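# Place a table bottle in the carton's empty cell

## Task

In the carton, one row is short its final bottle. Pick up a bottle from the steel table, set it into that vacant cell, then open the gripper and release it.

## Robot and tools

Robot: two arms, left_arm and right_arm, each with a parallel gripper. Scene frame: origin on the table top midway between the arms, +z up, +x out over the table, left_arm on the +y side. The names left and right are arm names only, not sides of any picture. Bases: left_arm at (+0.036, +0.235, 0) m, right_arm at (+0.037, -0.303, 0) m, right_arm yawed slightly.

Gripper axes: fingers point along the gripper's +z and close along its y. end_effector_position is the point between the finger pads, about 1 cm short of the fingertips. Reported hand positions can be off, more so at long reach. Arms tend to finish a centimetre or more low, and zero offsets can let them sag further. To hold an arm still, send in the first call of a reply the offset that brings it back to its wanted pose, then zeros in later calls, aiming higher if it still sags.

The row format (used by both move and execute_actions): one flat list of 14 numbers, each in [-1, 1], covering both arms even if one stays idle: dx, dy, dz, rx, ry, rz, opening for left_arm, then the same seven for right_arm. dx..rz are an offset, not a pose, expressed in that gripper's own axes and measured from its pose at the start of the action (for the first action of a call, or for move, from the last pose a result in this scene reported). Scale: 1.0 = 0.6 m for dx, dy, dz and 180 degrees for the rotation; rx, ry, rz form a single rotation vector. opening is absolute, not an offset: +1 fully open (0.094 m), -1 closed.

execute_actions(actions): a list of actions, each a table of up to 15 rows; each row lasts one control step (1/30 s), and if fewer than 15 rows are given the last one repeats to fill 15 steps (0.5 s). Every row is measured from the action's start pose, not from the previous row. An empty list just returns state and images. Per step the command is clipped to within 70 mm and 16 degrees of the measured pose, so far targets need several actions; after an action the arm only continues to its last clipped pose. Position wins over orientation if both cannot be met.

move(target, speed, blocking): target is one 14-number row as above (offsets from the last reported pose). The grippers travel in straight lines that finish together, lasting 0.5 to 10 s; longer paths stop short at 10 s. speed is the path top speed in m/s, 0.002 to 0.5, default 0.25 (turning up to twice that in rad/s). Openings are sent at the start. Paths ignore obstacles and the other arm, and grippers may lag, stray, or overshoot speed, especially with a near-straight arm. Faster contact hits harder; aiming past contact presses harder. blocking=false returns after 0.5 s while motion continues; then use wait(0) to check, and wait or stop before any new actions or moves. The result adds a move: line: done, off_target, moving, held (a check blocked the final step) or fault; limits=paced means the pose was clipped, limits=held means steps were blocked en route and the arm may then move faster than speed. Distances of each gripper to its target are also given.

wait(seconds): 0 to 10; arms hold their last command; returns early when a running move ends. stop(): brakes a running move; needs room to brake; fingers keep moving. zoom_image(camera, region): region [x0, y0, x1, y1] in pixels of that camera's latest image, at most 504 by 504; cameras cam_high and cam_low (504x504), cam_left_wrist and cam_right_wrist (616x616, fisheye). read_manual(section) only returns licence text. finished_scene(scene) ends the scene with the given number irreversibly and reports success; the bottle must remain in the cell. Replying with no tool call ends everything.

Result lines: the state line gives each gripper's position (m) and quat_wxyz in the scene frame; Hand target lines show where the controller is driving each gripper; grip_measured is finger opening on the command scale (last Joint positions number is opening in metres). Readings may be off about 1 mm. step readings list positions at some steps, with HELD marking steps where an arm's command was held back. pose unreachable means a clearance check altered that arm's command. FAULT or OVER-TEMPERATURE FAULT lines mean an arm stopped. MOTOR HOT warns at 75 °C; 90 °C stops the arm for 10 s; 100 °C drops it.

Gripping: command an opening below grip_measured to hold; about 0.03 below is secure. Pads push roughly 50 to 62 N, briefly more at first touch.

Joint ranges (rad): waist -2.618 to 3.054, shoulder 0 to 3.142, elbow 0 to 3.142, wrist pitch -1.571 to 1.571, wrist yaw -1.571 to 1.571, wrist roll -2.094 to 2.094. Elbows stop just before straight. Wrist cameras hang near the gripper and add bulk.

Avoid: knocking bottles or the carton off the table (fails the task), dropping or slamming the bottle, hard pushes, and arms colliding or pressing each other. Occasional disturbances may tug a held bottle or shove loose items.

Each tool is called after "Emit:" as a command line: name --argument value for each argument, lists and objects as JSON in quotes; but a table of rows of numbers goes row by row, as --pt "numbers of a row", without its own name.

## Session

Emit:
execute_actions --actions '[]'

Scene clock: 0.00 s.
left_arm: end_effector_position=(+0.3987, +0.3743, +0.2059) grip_measured=+1.000 end_effector_quat_wxyz=(-0.598, +0.730, -0.202, +0.262) | right_arm: end_effector_position=(+0.3380, +0.0892, +0.1661) grip_measured=+1.000 end_effector_quat_wxyz=(+0.257, +0.439, +0.852, +0.124)
Joint positions: left_arm=[ 0.01   1.367  0.59   0.546 -0.867 -1.891  0.094] | right_arm=[ 1.221  2.215  2.188 -1.265  0.513  1.97   0.094]
Joint velocities: left_arm=[-0.002 -0.002 -0.002  0.037 -0.037 -0.022  0.   ] | right_arm=[ 0.007  0.007 -0.007 -0.007  0.081 -0.007  0.   ]
Joint torques (N m, as the arm reports them, + toward a larger angle): no reading
Hand target (left_arm): +0.399, +0.375, +0.213; -0.602, +0.727, -0.199, +0.264
Hand target (right_arm): +0.339, +0.087, +0.173; +0.262, +0.439, +0.850, +0.127

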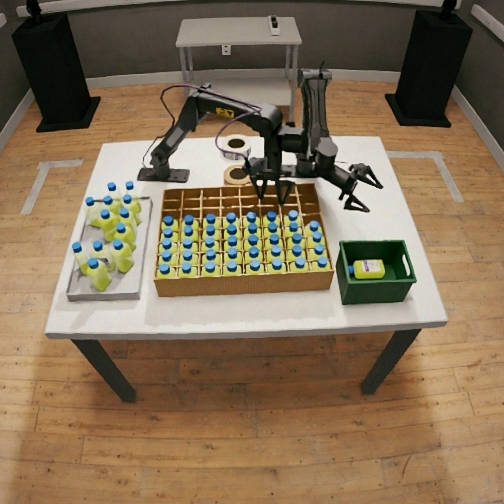

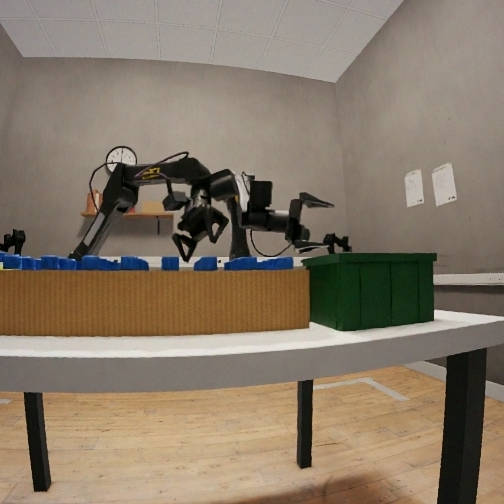

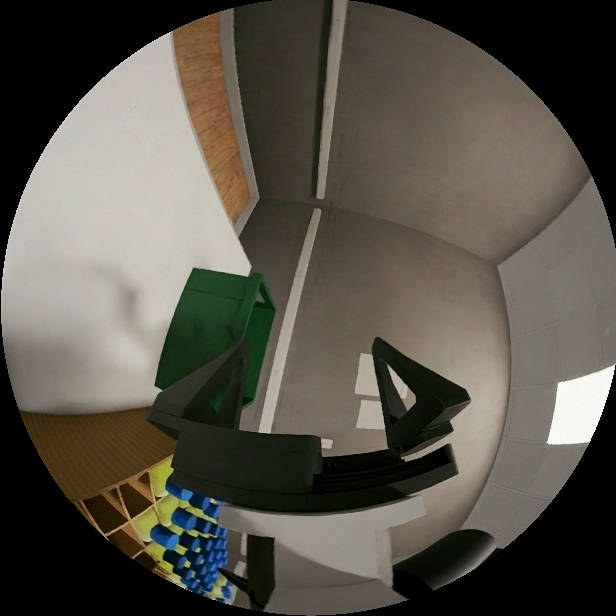

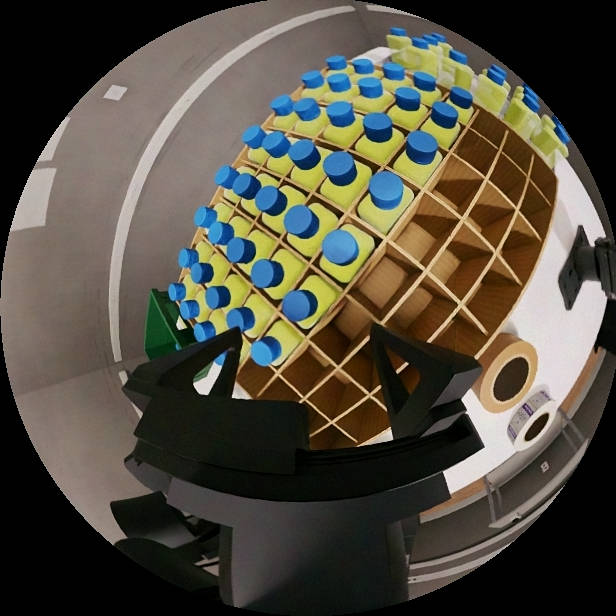

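Emit:
zoom_image --camera "cam_high" --region '[50, 160, 190, 300]'

Emit:
zoom_image --camera "cam_high" --region '[200, 160, 340, 300]'

Region (50, 160, 190, 300) of cam_high's 504x504 image, scaled by 3.600, with more detail than that image has.

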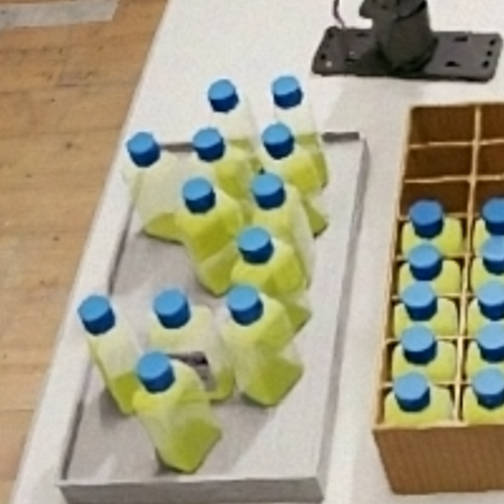

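Region (200, 160, 340, 300) of cam_high's 504x504 image, scaled by 3.600, with more detail than that image has.

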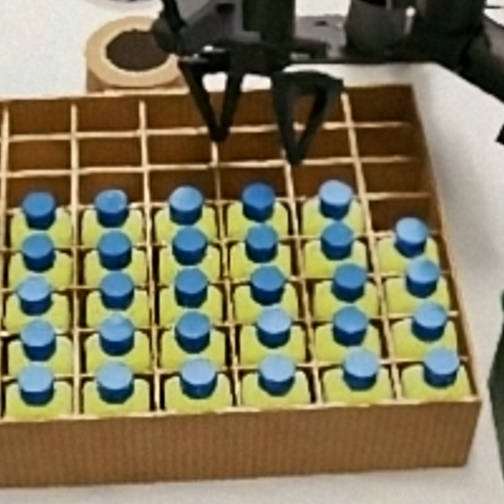

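Emit:
move --target '[0.461,0.161,-0.969,0.387,0.599,0.549,0.2, -0.945,-0.95,-0.432,0.146,-0.194,0.372,0]' --speed 0.35

Emit:
zoom_image --camera "cam_left_wrist" --region '[200, 160, 460, 420]'

Scene clock: 62.20 s.
left_arm: end_effector_position=(+0.2631, -0.2528, +0.2168) grip_measured=+0.202 end_effector_quat_wxyz=(+0.415, +0.430, +0.767, -0.234) | right_arm: end_effector_position=(+0.0874, -0.6980, +0.3333) grip_measured=+0.002 end_effector_quat_wxyz=(+0.287, +0.876, +0.378, -0.082)
Joint positions: left_arm=[-1.176  1.8    1.47  -0.254 -0.13  -0.089  0.056] | right_arm=[-1.317  1.725  2.162 -1.402 -0.004  0.881  0.047]
Joint velocities: left_arm=[-0.002 -0.012 -0.007 -0.007 -0.007  0.007 -0.001] | right_arm=[-0.002 -0.007 -0.017 -0.066 -0.051  0.022 -0.   ]
Joint torques (N m, as the arm reports them, + toward a larger angle): left_arm=[-0.69 -9.58 11.55  1.5   0.02  0.1 ] | right_arm=[-0.56 -6.07  7.48  1.25  0.1   0.07]
Hand target (left_arm): +0.260, -0.262, +0.233; +0.425, +0.432, +0.756, -0.248
Hand target (right_arm): +0.083, -0.698, +0.343; +0.295, +0.876, +0.371, -0.090
Off the commanded pose (left_arm): 0.023 m, 3 deg.
Off the commanded pose (right_arm): 0.015 m, 2 deg.
move: off_target (left_arm, right_arm)

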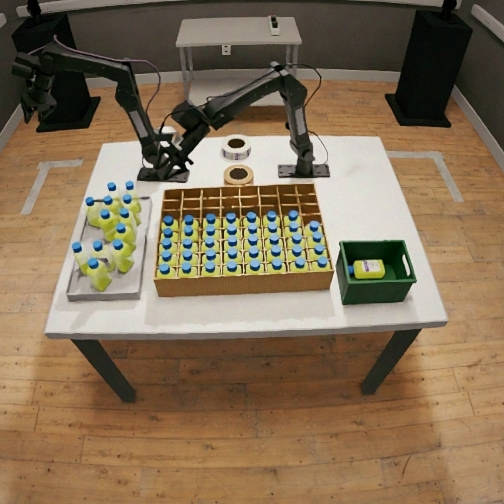

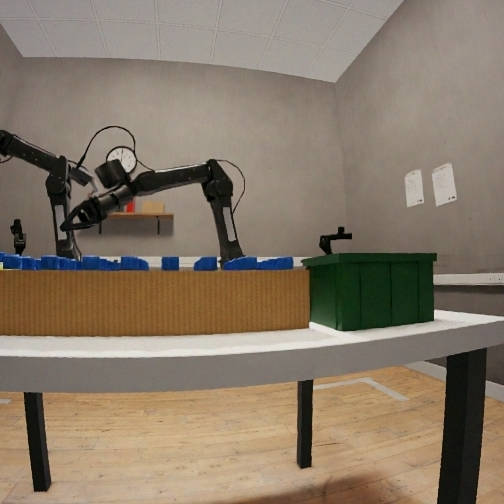

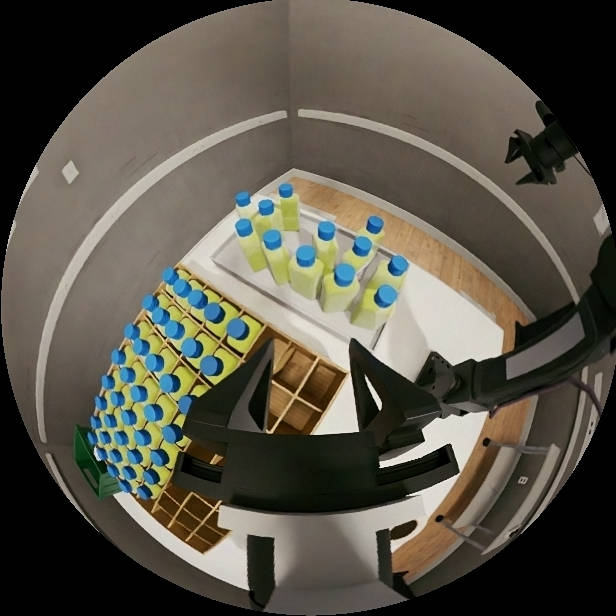

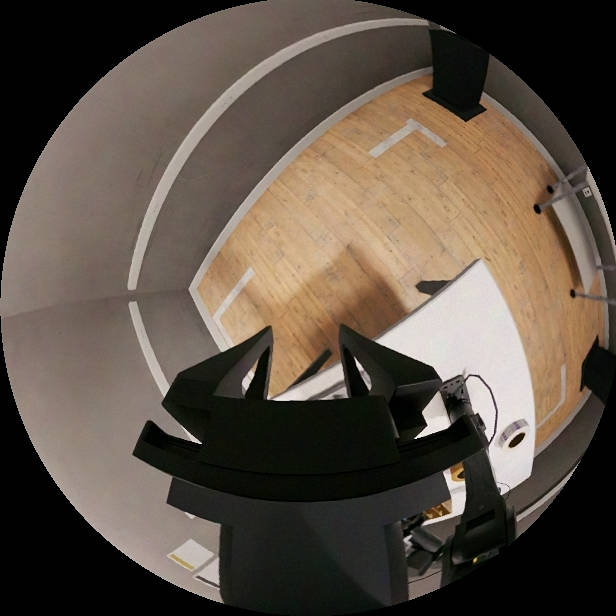

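Region (200, 160, 460, 420) of cam_left_wrist's 616x616 image, scaled by 1.938, with more detail than that image has.

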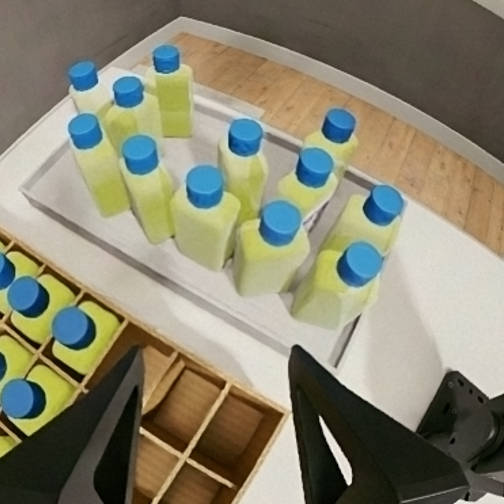

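Emit:
move --target '[-0.058,-0.160,0.142,0,-0.018,0,0.2, 0,0,0,0,0,0,0]' --speed 0.15

Emit:
zoom_image --camera "cam_left_wrist" --region '[200, 260, 420, 480]'

Scene clock: 72.83 s.
left_arm: end_effector_position=(+0.2293, -0.3750, +0.1774) grip_measured=+0.202 end_effector_quat_wxyz=(+0.420, +0.435, +0.761, -0.235) | right_arm: end_effector_position=(+0.0874, -0.6978, +0.3332) grip_measured=+0.002 end_effector_quat_wxyz=(+0.287, +0.877, +0.378, -0.081)
Joint positions: left_arm=[-1.333  2.242  1.95  -0.297 -0.257 -0.16   0.056] | right_arm=[-1.317  1.725  2.162 -1.403 -0.004  0.881  0.047]
Joint velocities: left_arm=[ 0.017  0.002  0.022  0.007  0.022  0.022 -0.   ] | right_arm=[ 0.012  0.002 -0.012 -0.051 -0.007 -0.007  0.   ]
Joint torques (N m, as the arm reports them, + toward a larger angle): left_arm=[ -0.47 -13.91  11.44   1.44  -0.21  -0.03] | right_arm=[ 0.04 -6.26  5.02  1.38 -0.02  0.02]
Hand target (left_arm): +0.230, -0.380, +0.198; +0.436, +0.423, +0.755, -0.246
Hand target (right_arm): +0.087, -0.698, +0.333; +0.287, +0.876, +0.378, -0.082
Off the commanded pose (left_arm): 0.023 m, 3 deg.
Off the commanded pose (right_arm): 0.000 m, 0 deg.
move: off_target (left_arm)

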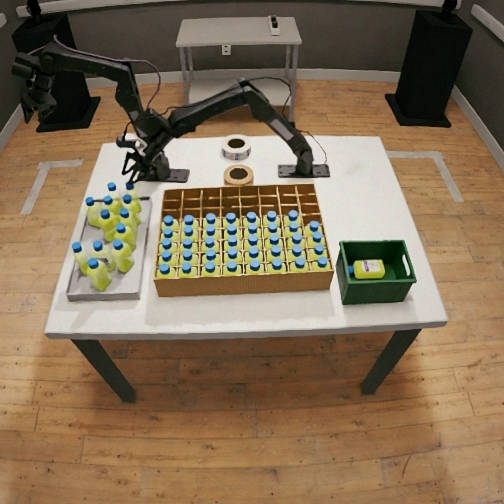

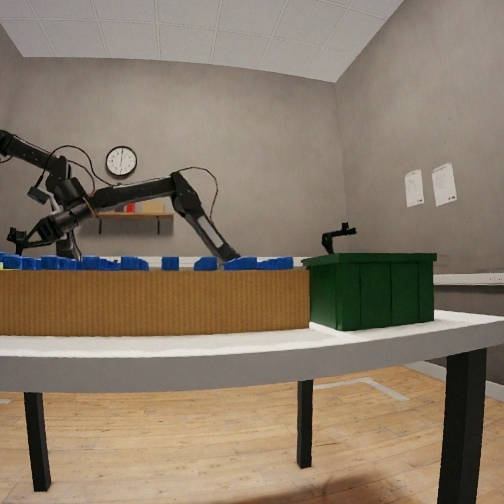

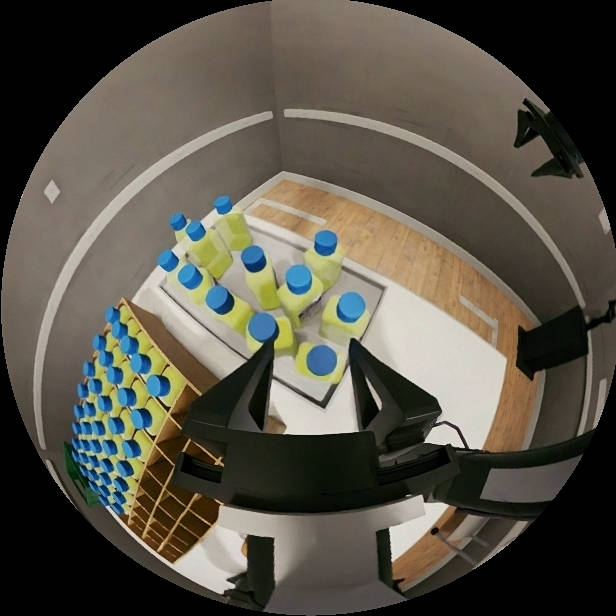

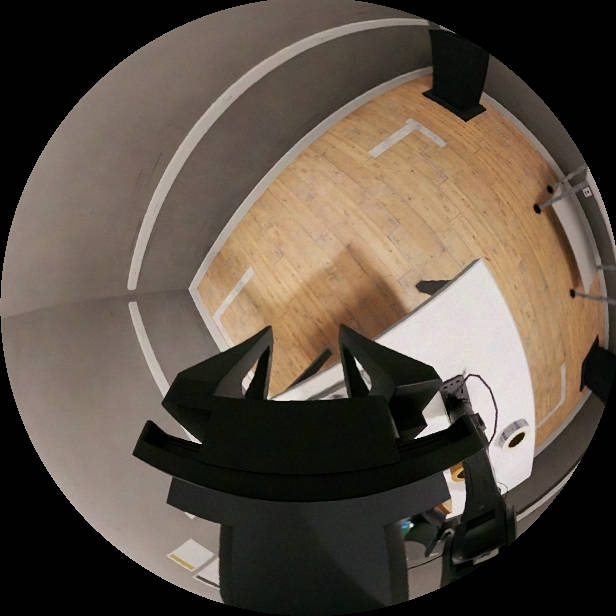

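Region (200, 260, 420, 480) of cam_left_wrist's 616x616 image, scaled by 2.291, with more detail than that image has.

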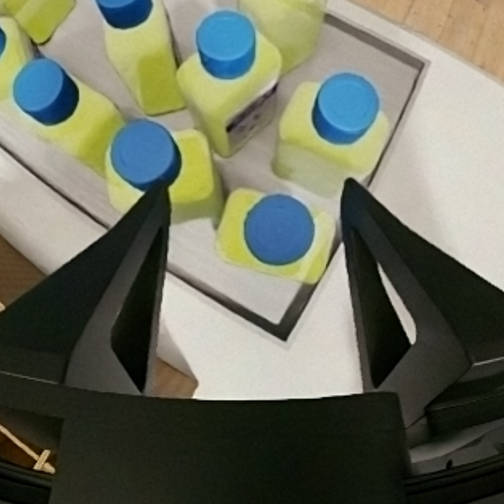

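Emit:
move --target '[0.018,-0.021,0.015,0.063,-0.012,0.040,0.1, 0,0,0,0,0,0,0]' --speed 0.12

Emit:
zoom_image --camera "cam_left_wrist" --region '[200, 260, 420, 480]'

Scene clock: 96.57 s.
left_arm: end_effector_position=(+0.2146, -0.3820, +0.1487) grip_measured=+0.102 end_effector_quat_wxyz=(+0.390, +0.522, +0.705, -0.279) | right_arm: end_effector_position=(+0.0874, -0.6978, +0.3332) grip_measured=+0.002 end_effector_quat_wxyz=(+0.287, +0.877, +0.378, -0.081)
Joint positions: left_arm=[-1.297  2.242  1.833 -0.161 -0.035 -0.006  0.052] | right_arm=[-1.317  1.725  2.162 -1.403 -0.004  0.881  0.047]
Joint velocities: left_arm=[-0.017  0.002 -0.007  0.022 -0.095  0.051  0.001] | right_arm=[ 0.017 -0.002  0.007 -0.007  0.037  0.022 -0.001]
Joint torques (N m, as the arm reports them, + toward a larger angle): left_arm=[  0.81 -15.05   7.74   1.72   0.13   0.07] | right_arm=[ 0.02 -6.27  5.02  1.38 -0.01  0.01]
Hand target (left_arm): +0.219, -0.382, +0.164; +0.403, +0.517, +0.697, -0.290
Hand target (right_arm): +0.087, -0.698, +0.333; +0.287, +0.877, +0.378, -0.081
Off the commanded pose (left_arm): 0.016 m, 2 deg.
Off the commanded pose (right_arm): 0.000 m, 0 deg.
move: off_target (left_arm)

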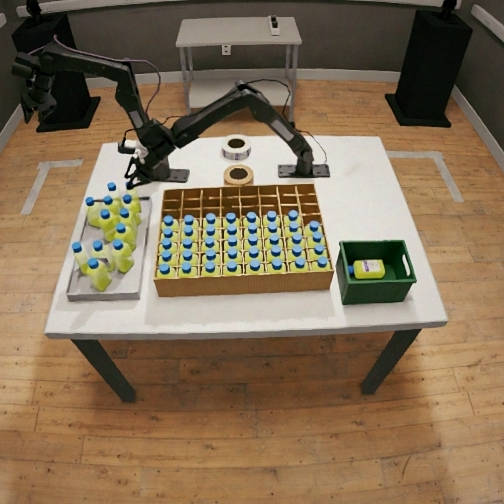

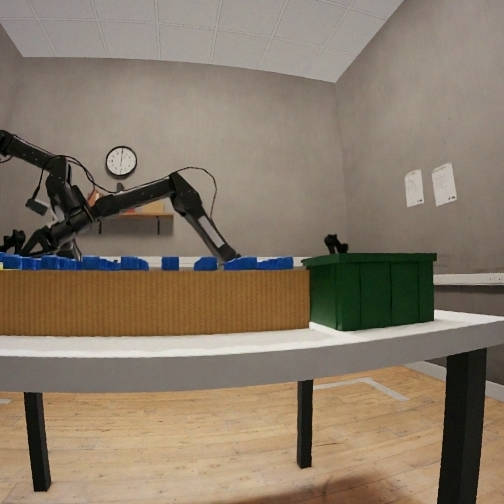

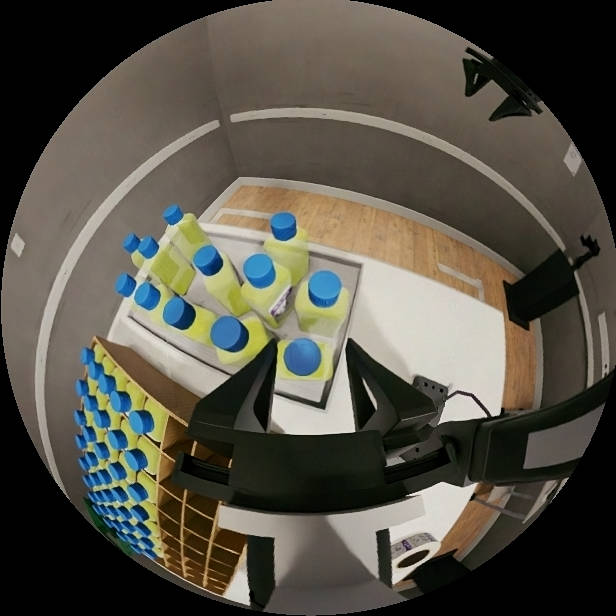

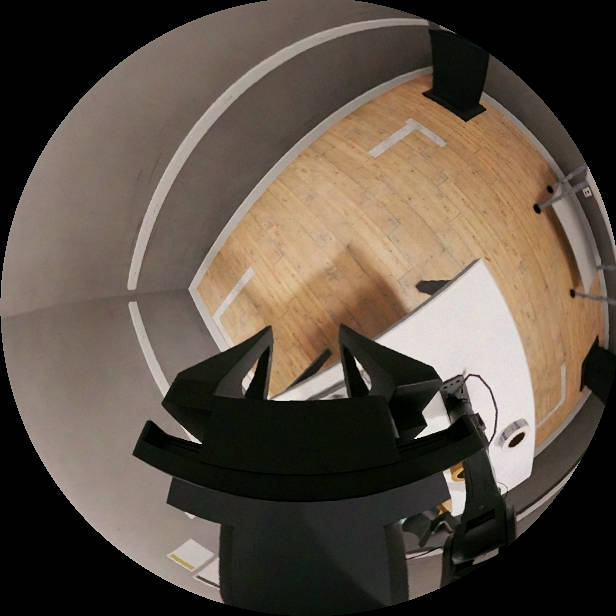

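Region (200, 260, 420, 480) of cam_left_wrist's 616x616 image, scaled by 2.291, with more detail than that image has.

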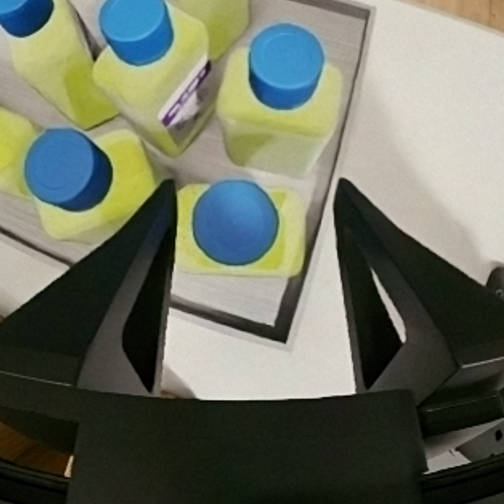

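Emit:
move --target '[0.010,0.020,0.008,0,-0.003,0,0.1, 0,0,0,0,0,0,0]' --speed 0.04

Emit:
zoom_image --camera "cam_left_wrist" --region '[200, 260, 420, 480]'

Emit:
zoom_image --camera "cam_high" --region '[90, 140, 190, 240]'

Scene clock: 105.77 s.
left_arm: end_effector_position=(+0.2226, -0.3772, +0.1401) grip_measured=+0.102 end_effector_quat_wxyz=(+0.389, +0.522, +0.707, -0.276) | right_arm: end_effector_position=(+0.0874, -0.6978, +0.3332) grip_measured=+0.002 end_effector_quat_wxyz=(+0.287, +0.877, +0.378, -0.081)
Joint positions: left_arm=[-1.28   2.242  1.805 -0.14  -0.026  0.002  0.052] | right_arm=[-1.317  1.725  2.162 -1.403 -0.004  0.881  0.047]
Joint velocities: left_arm=[-0.002 -0.002  0.012  0.037 -0.066 -0.066 -0.001] | right_arm=[-0.007 -0.007  0.002  0.007 -0.007 -0.095 -0.001]
Joint torques (N m, as the arm reports them, + toward a larger angle): left_arm=[  0.64 -13.27   7.79   1.7    0.1    0.07] | right_arm=[ 0.02 -6.27  5.02  1.38 -0.02  0.02]
Hand target (left_arm): +0.226, -0.379, +0.141; +0.394, +0.521, +0.703, -0.281
Hand target (right_arm): +0.087, -0.698, +0.333; +0.287, +0.877, +0.378, -0.081
Off the commanded pose (left_arm): 0.004 m, 1 deg.
Off the commanded pose (right_arm): 0.000 m, 0 deg.
move: done

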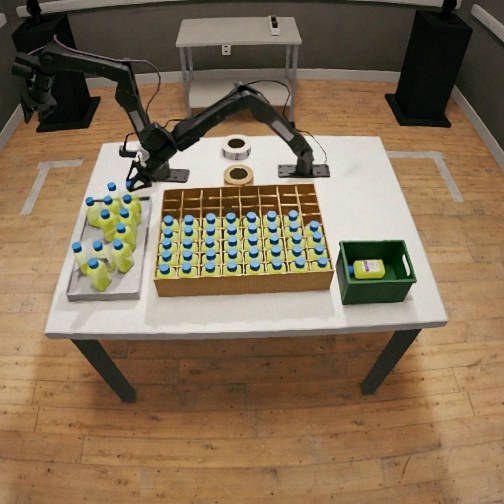

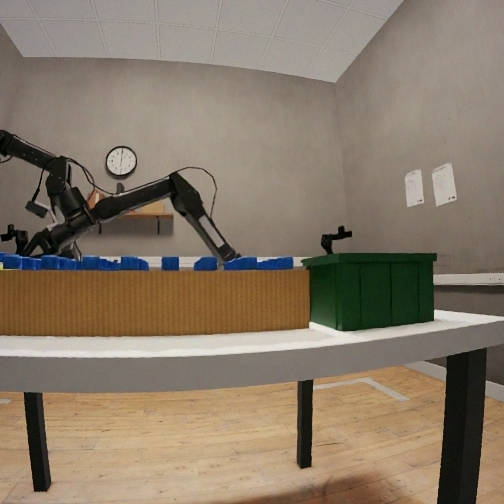

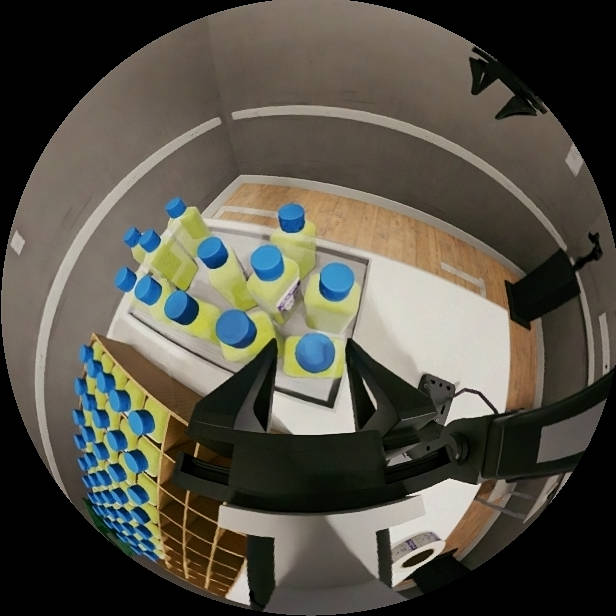

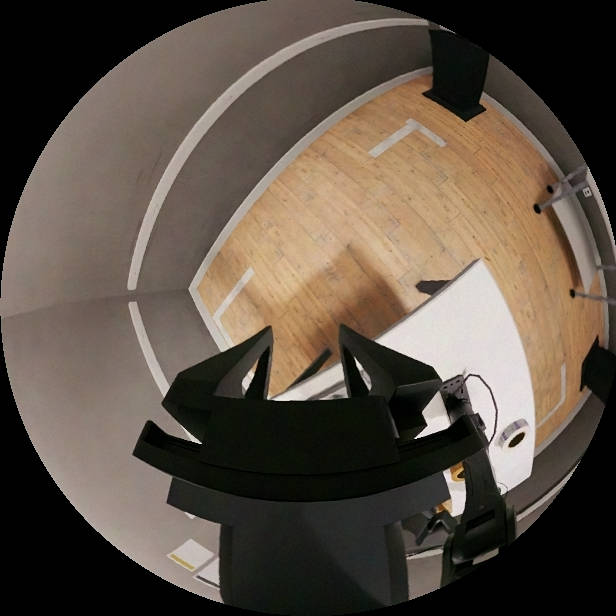

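Region (200, 260, 420, 480) of cam_left_wrist's 616x616 image, scaled by 2.291, with more detail than that image has.

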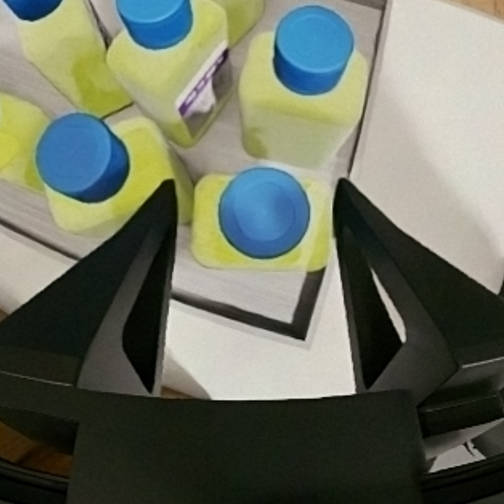

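Region (90, 140, 190, 240) of cam_high's 504x504 image, scaled by 5.040, with more detail than that image has.

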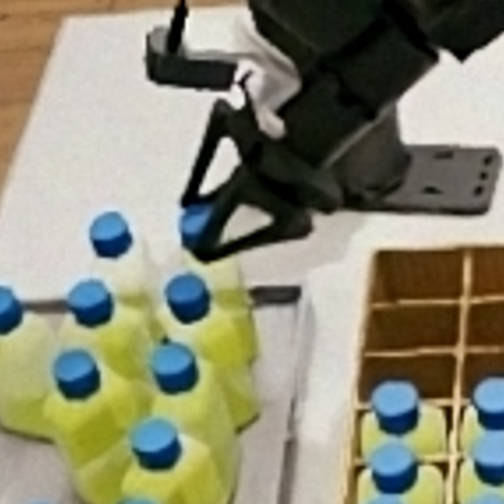

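Emit:
execute_actions --actions '[[[0,-0.002,0.004,0,0,0,0.0,0,0,0,0,0,0,0],[0,-0.002,0.007,0,0,0,-0.05,0,0,0,0,0,0,0],[0,-0.003,0.010,0,0,0,-0.1,0,0,0,0,0,0,0],[0,-0.003,0.012,0,0,0,-0.15,0,0,0,0,0,0,0],[0,-0.003,0.012,0,0,0,-0.18,0,0,0,0,0,0,0],[0,-0.003,0.012,0,0,0,-0.2,0,0,0,0,0,0,0]],[[0,0,0,0,0,0,-0.22,0,0,0,0,0,0,0],[0,0,0,0,0,0,-0.25,0,0,0,0,0,0,0],[0,0,0,0,0,0,-0.28,0,0,0,0,0,0,0],[0,0,0,0,0,0,-0.31,0,0,0,0,0,0,0],[0,0,0,0,0,0,-0.33,0,0,0,0,0,0,0],[0,0,0,0,0,0,-0.35,0,0,0,0,0,0,0],[0,0,0,0,0,0,-0.37,0,0,0,0,0,0,0],[0,0,0,0,0,0,-0.39,0,0,0,0,0,0,0],[0,0,0,0,0,0,-0.41,0,0,0,0,0,0,0],[0,0,0,0,0,0,-0.43,0,0,0,0,0,0,0],[0,0,0,0,0,0,-0.45,0,0,0,0,0,0,0],[0,0,0,0,0,0,-0.47,0,0,0,0,0,0,0],[0,0,0,0,0,0,-0.49,0,0,0,0,0,0,0],[0,0,0,0,0,0,-0.50,0,0,0,0,0,0,0]]]'

Emit:
zoom_image --camera "cam_left_wrist" --region '[200, 260, 420, 480]'

Emit:
zoom_image --camera "cam_high" --region '[90, 140, 190, 240]'

Scene clock: 121.10 s.
left_arm: end_effector_position=(+0.2220, -0.3798, +0.1329) grip_measured=-0.441 end_effector_quat_wxyz=(+0.385, +0.522, +0.708, -0.278) | right_arm: end_effector_position=(+0.0874, -0.6978, +0.3332) grip_measured=+0.002 end_effector_quat_wxyz=(+0.287, +0.877, +0.378, -0.081)
Joint positions: left_arm=[-1.28   2.26   1.807 -0.128 -0.018 -0.002  0.026] | right_arm=[-1.317  1.725  2.162 -1.403 -0.004  0.881  0.047]
Joint velocities: left_arm=[-0.032  0.007 -0.022 -0.051 -0.095 -0.022  0.001] | right_arm=[-0.007  0.002 -0.002  0.007 -0.051  0.007  0.   ]
Joint torques (N m, as the arm reports them, + toward a larger angle): left_arm=[  0.   -13.6    8.11   1.42  -0.06   0.05] | right_arm=[ 0.04 -6.26  5.02  1.37 -0.02  0.02]
Hand target (left_arm): +0.223, -0.379, +0.132; +0.386, +0.523, +0.709, -0.275
Hand target (right_arm): +0.087, -0.698, +0.333; +0.287, +0.877, +0.378, -0.081
Off the commanded pose (left_arm): 0.001 m, 0 deg.
Off the commanded pose (right_arm): 0.000 m, 0 deg.
Step readings (end_effector_position; steps 1 to 15: 1st action; 16 to 30: 2nd action):
0: left_arm (+0.2225, -0.3775, +0.1404) | right_arm (+0.0874, -0.6978, +0.3332)
1: left_arm (+0.2225, -0.3774, +0.1403) | right_arm (+0.0874, -0.6978, +0.3332)
2: left_arm (+0.2224, -0.3773, +0.1394) | right_arm (+0.0874, -0.6978, +0.3332)
4: left_arm (+0.2225, -0.3774, +0.1363) | right_arm (+0.0874, -0.6978, +0.3332)
8: left_arm (+0.2228, -0.3791, +0.1323) | right_arm (+0.0874, -0.6978, +0.3332)
15: left_arm (+0.2228, -0.3791, +0.1322) | right_arm (+0.0874, -0.6978, +0.3332)
16: left_arm (+0.2228, -0.3791, +0.1322) | right_arm (+0.0874, -0.6978, +0.3332)
17: left_arm (+0.2227, -0.3791, +0.1322) | right_arm (+0.0874, -0.6978, +0.3332)
19: left_arm (+0.2223, -0.3794, +0.1324) | right_arm (+0.0874, -0.6978, +0.3332)
23: left_arm (+0.2221, -0.3796, +0.1326) | right_arm (+0.0874, -0.6978, +0.3332)
30: end_effector_position above

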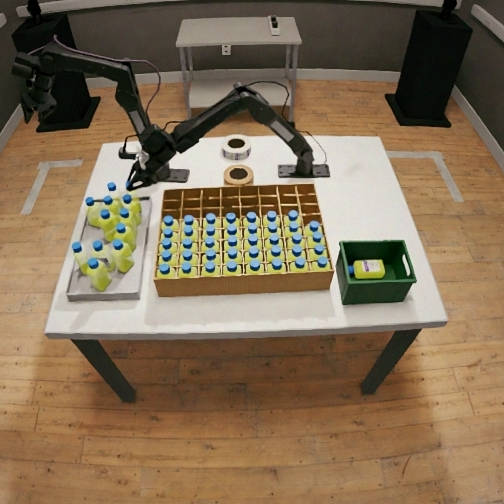

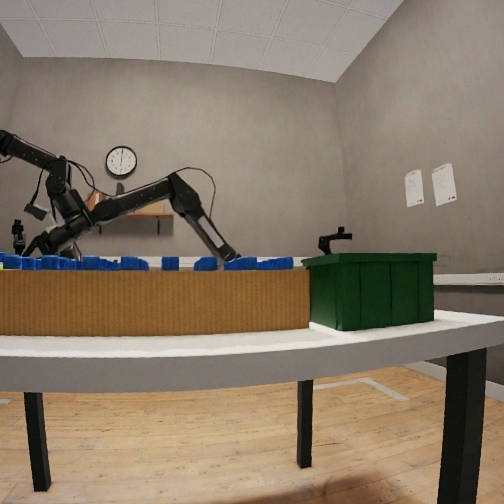

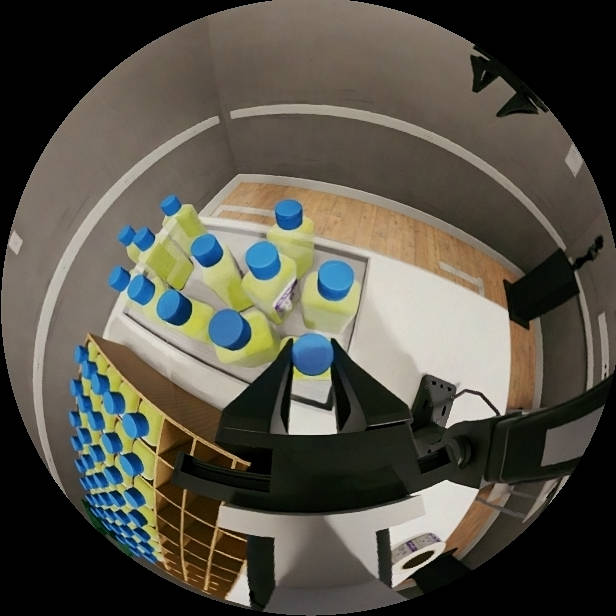

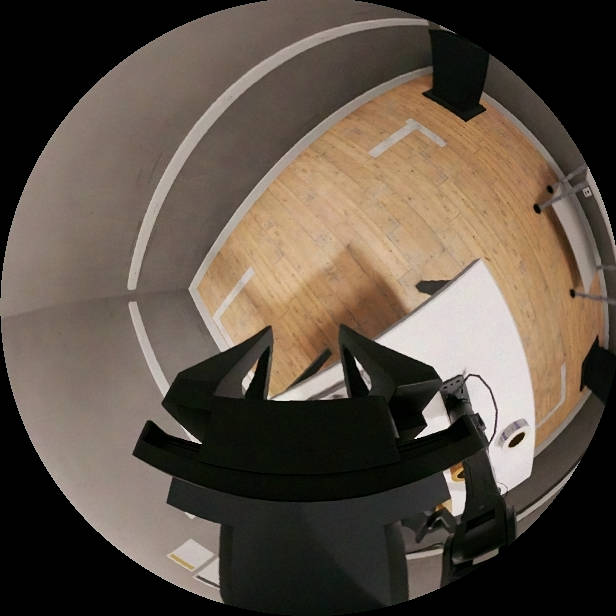

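Region (200, 260, 420, 480) of cam_left_wrist's 616x616 image, scaled by 2.291, with more detail than that image has.

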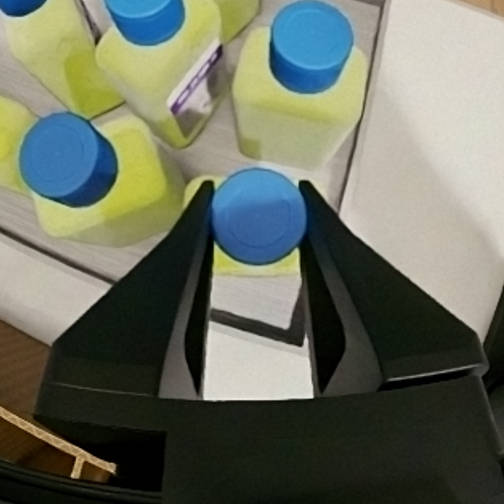

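Region (90, 140, 190, 240) of cam_high's 504x504 image, scaled by 5.040, with more detail than that image has.

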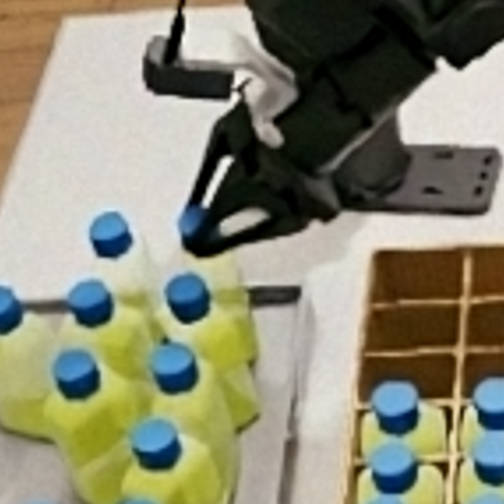

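Emit:
move --target '[-0.217,0.0145,-0.221,0,-0.028,0,-0.48, 0,0,0,0,0,0,0]' --speed 0.13

Scene clock: 131.50 s.
left_arm: end_effector_position=(+0.2105, -0.3420, +0.2643) grip_measured=-0.441 end_effector_quat_wxyz=(+0.376, +0.527, +0.712, -0.271) | right_arm: end_effector_position=(+0.0874, -0.6978, +0.3332) grip_measured=+0.002 end_effector_quat_wxyz=(+0.287, +0.877, +0.378, -0.081)
Joint positions: left_arm=[-1.28   2.101  2.101 -0.607 -0.017  0.     0.026] | right_arm=[-1.317  1.725  2.162 -1.403 -0.004  0.881  0.047]
Joint velocities: left_arm=[-0.007  0.012 -0.007 -0.022 -0.066 -0.022 -0.001] | right_arm=[ 0.012 -0.012 -0.007 -0.007 -0.037  0.007  0.   ]
Joint torques (N m, as the arm reports them, + toward a larger angle): left_arm=[  0.67 -15.8   11.17   1.77   0.03   0.08] | right_arm=[ 0.02 -6.28  5.    1.37 -0.01  0.02]
Hand target (left_arm): +0.214, -0.340, +0.314; +0.416, +0.510, +0.690, -0.300
Hand target (right_arm): +0.087, -0.698, +0.333; +0.287, +0.877, +0.378, -0.081
Off the commanded pose (left_arm): 0.051 m, 7 deg.
Off the commanded pose (right_arm): 0.000 m, 0 deg.
move: off_target (left_arm)

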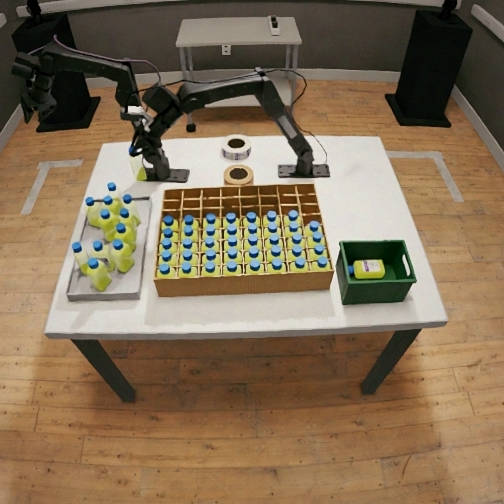

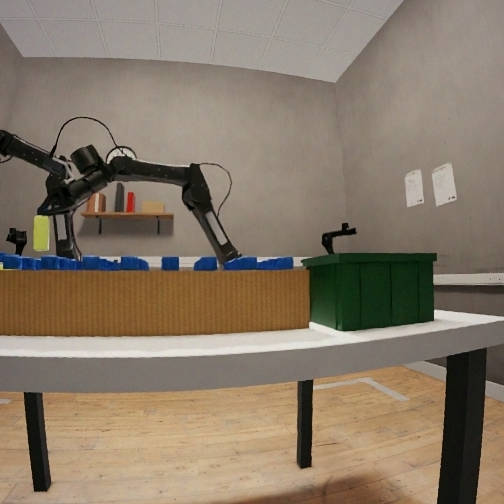

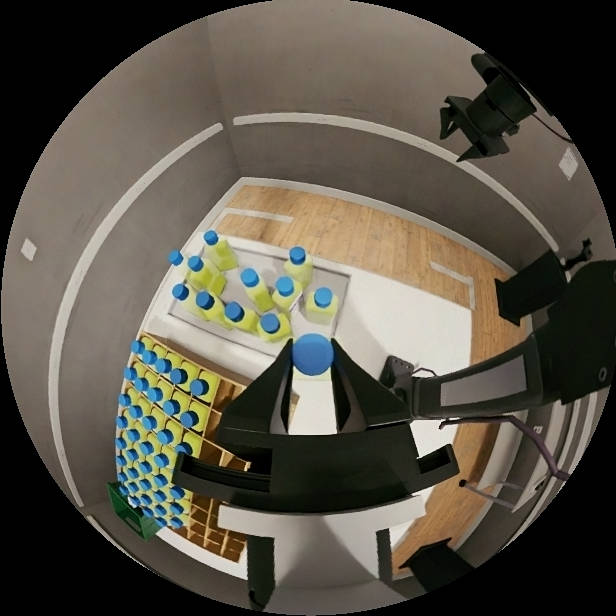

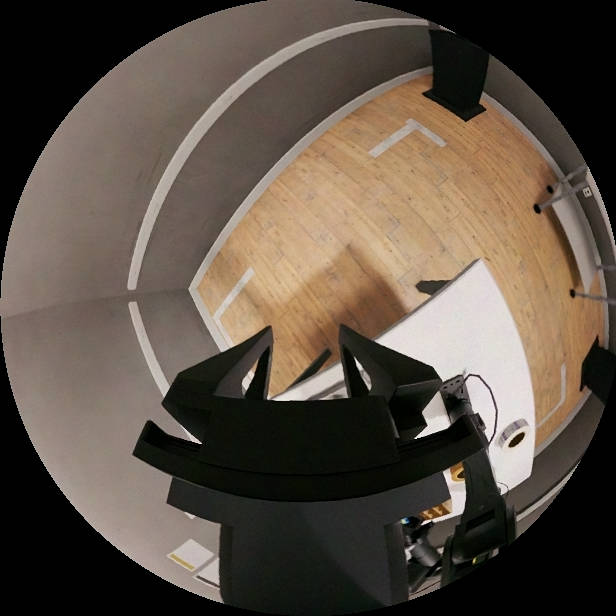

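Emit:
move --target '[0.396,0.546,-0.665,-0.356,-0.017,-0.228,-0.48, 0,0,0,0,0,0,0]' --speed 0.22

Emit:
zoom_image --camera "cam_left_wrist" --region '[180, 220, 440, 480]'

Emit:
zoom_image --camera "cam_high" --region '[250, 140, 360, 250]'

Emit:
zoom_image --camera "cam_low" --region '[190, 160, 330, 300]'

Scene clock: 168.47 s.
left_arm: end_effector_position=(+0.3771, +0.1971, +0.2788) grip_measured=-0.441 end_effector_quat_wxyz=(+0.462, -0.018, +0.886, +0.024) | right_arm: end_effector_position=(+0.0874, -0.6978, +0.3332) grip_measured=+0.002 end_effector_quat_wxyz=(+0.287, +0.877, +0.378, -0.081)
Joint positions: left_arm=[-0.243  1.106  1.137 -0.664 -0.26  -0.155  0.026] | right_arm=[-1.317  1.725  2.162 -1.403 -0.004  0.881  0.047]
Joint velocities: left_arm=[ 0.002  0.002  0.002 -0.022  0.037  0.022 -0.001] | right_arm=[-0.002 -0.002 -0.002 -0.037 -0.066 -0.095 -0.   ]
Joint torques (N m, as the arm reports them, + toward a larger angle): left_arm=[ 0.72 -5.22  9.39  1.91 -0.06  0.09] | right_arm=[ 0.03 -6.27  5.    1.38 -0.02  0.02]
Hand target (left_arm): +0.381, +0.199, +0.304; +0.500, -0.025, +0.865, +0.015
Hand target (right_arm): +0.087, -0.698, +0.333; +0.287, +0.877, +0.378, -0.081
Off the commanded pose (left_arm): 0.023 m, 5 deg.
Off the commanded pose (right_arm): 0.000 m, 0 deg.
move: off_target (left_arm)

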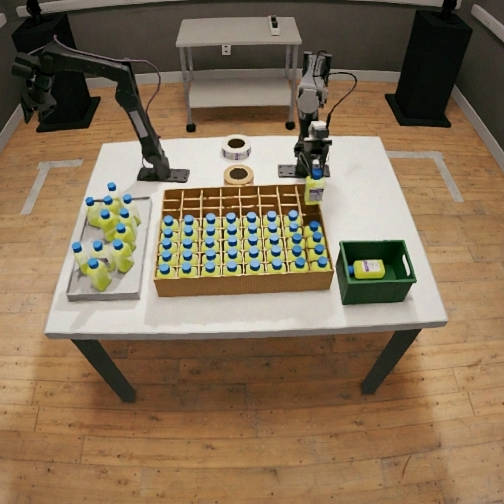

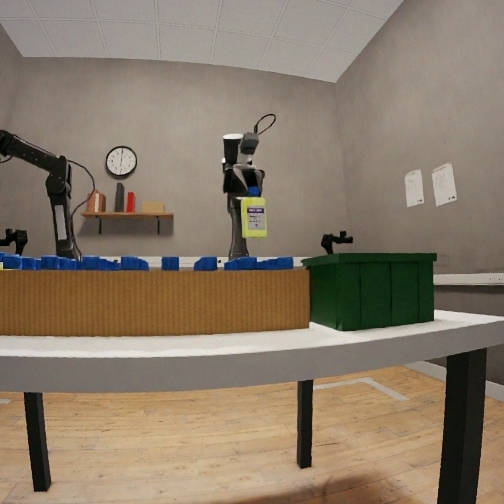

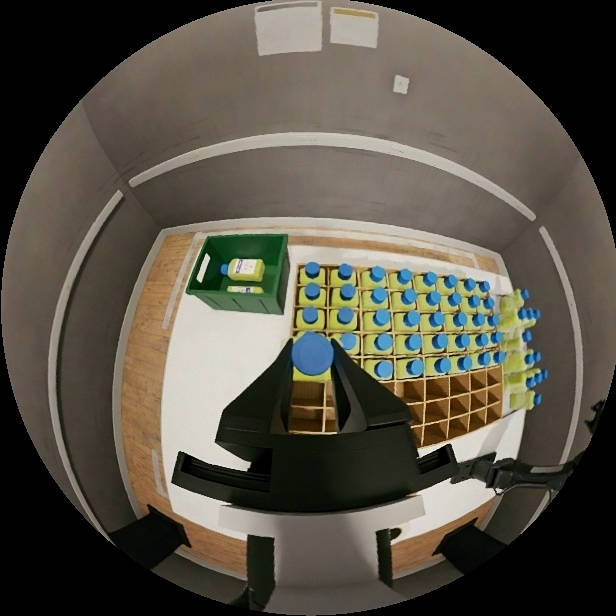

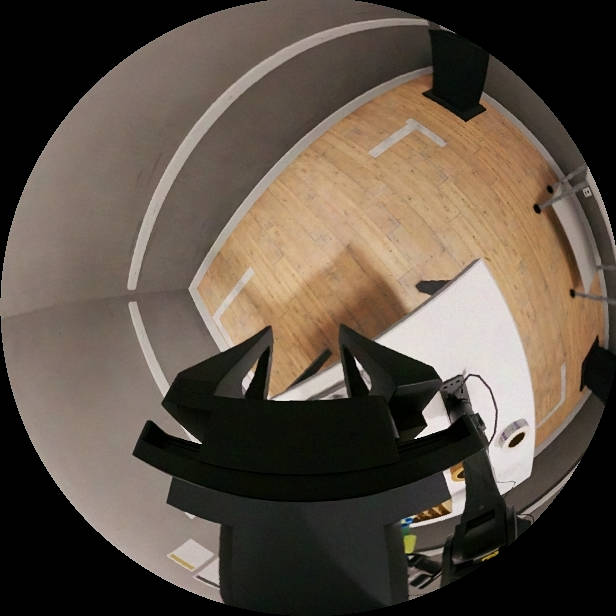

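Region (180, 220, 440, 480) of cam_left_wrist's 616x616 image, scaled by 1.938, with more detail than that image has.

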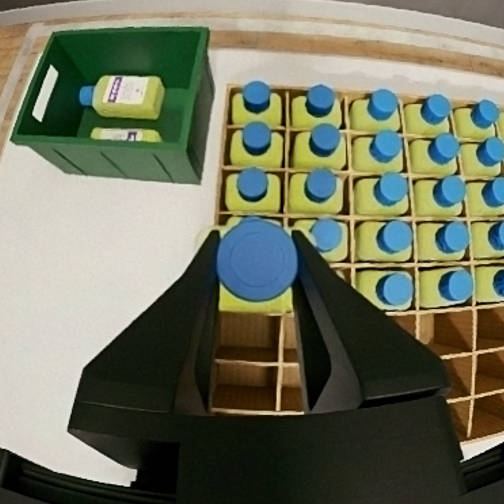

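Region (250, 140, 360, 250) of cam_high's 504x504 image, scaled by 4.582, with more detail than that image has.

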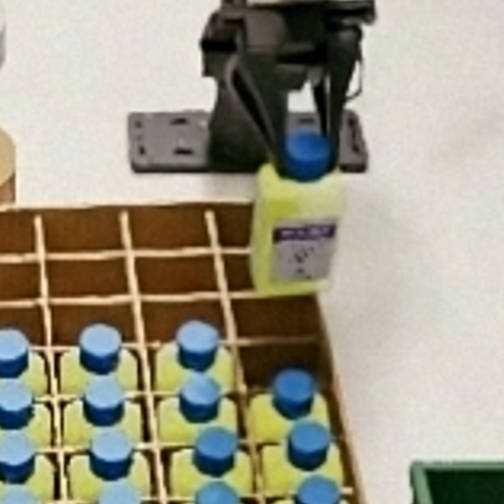

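Region (190, 160, 330, 300) of cam_low's 504x504 image, scaled by 3.600, with more detail than that image has.

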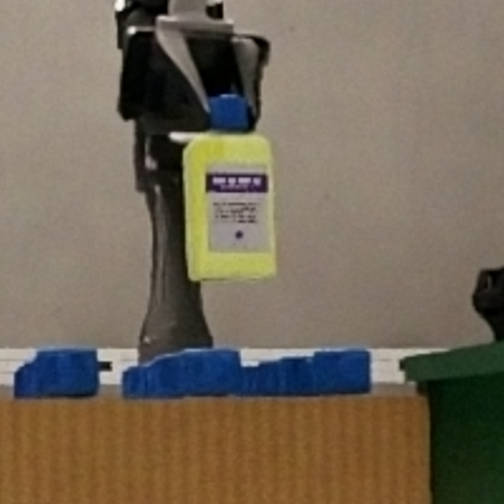

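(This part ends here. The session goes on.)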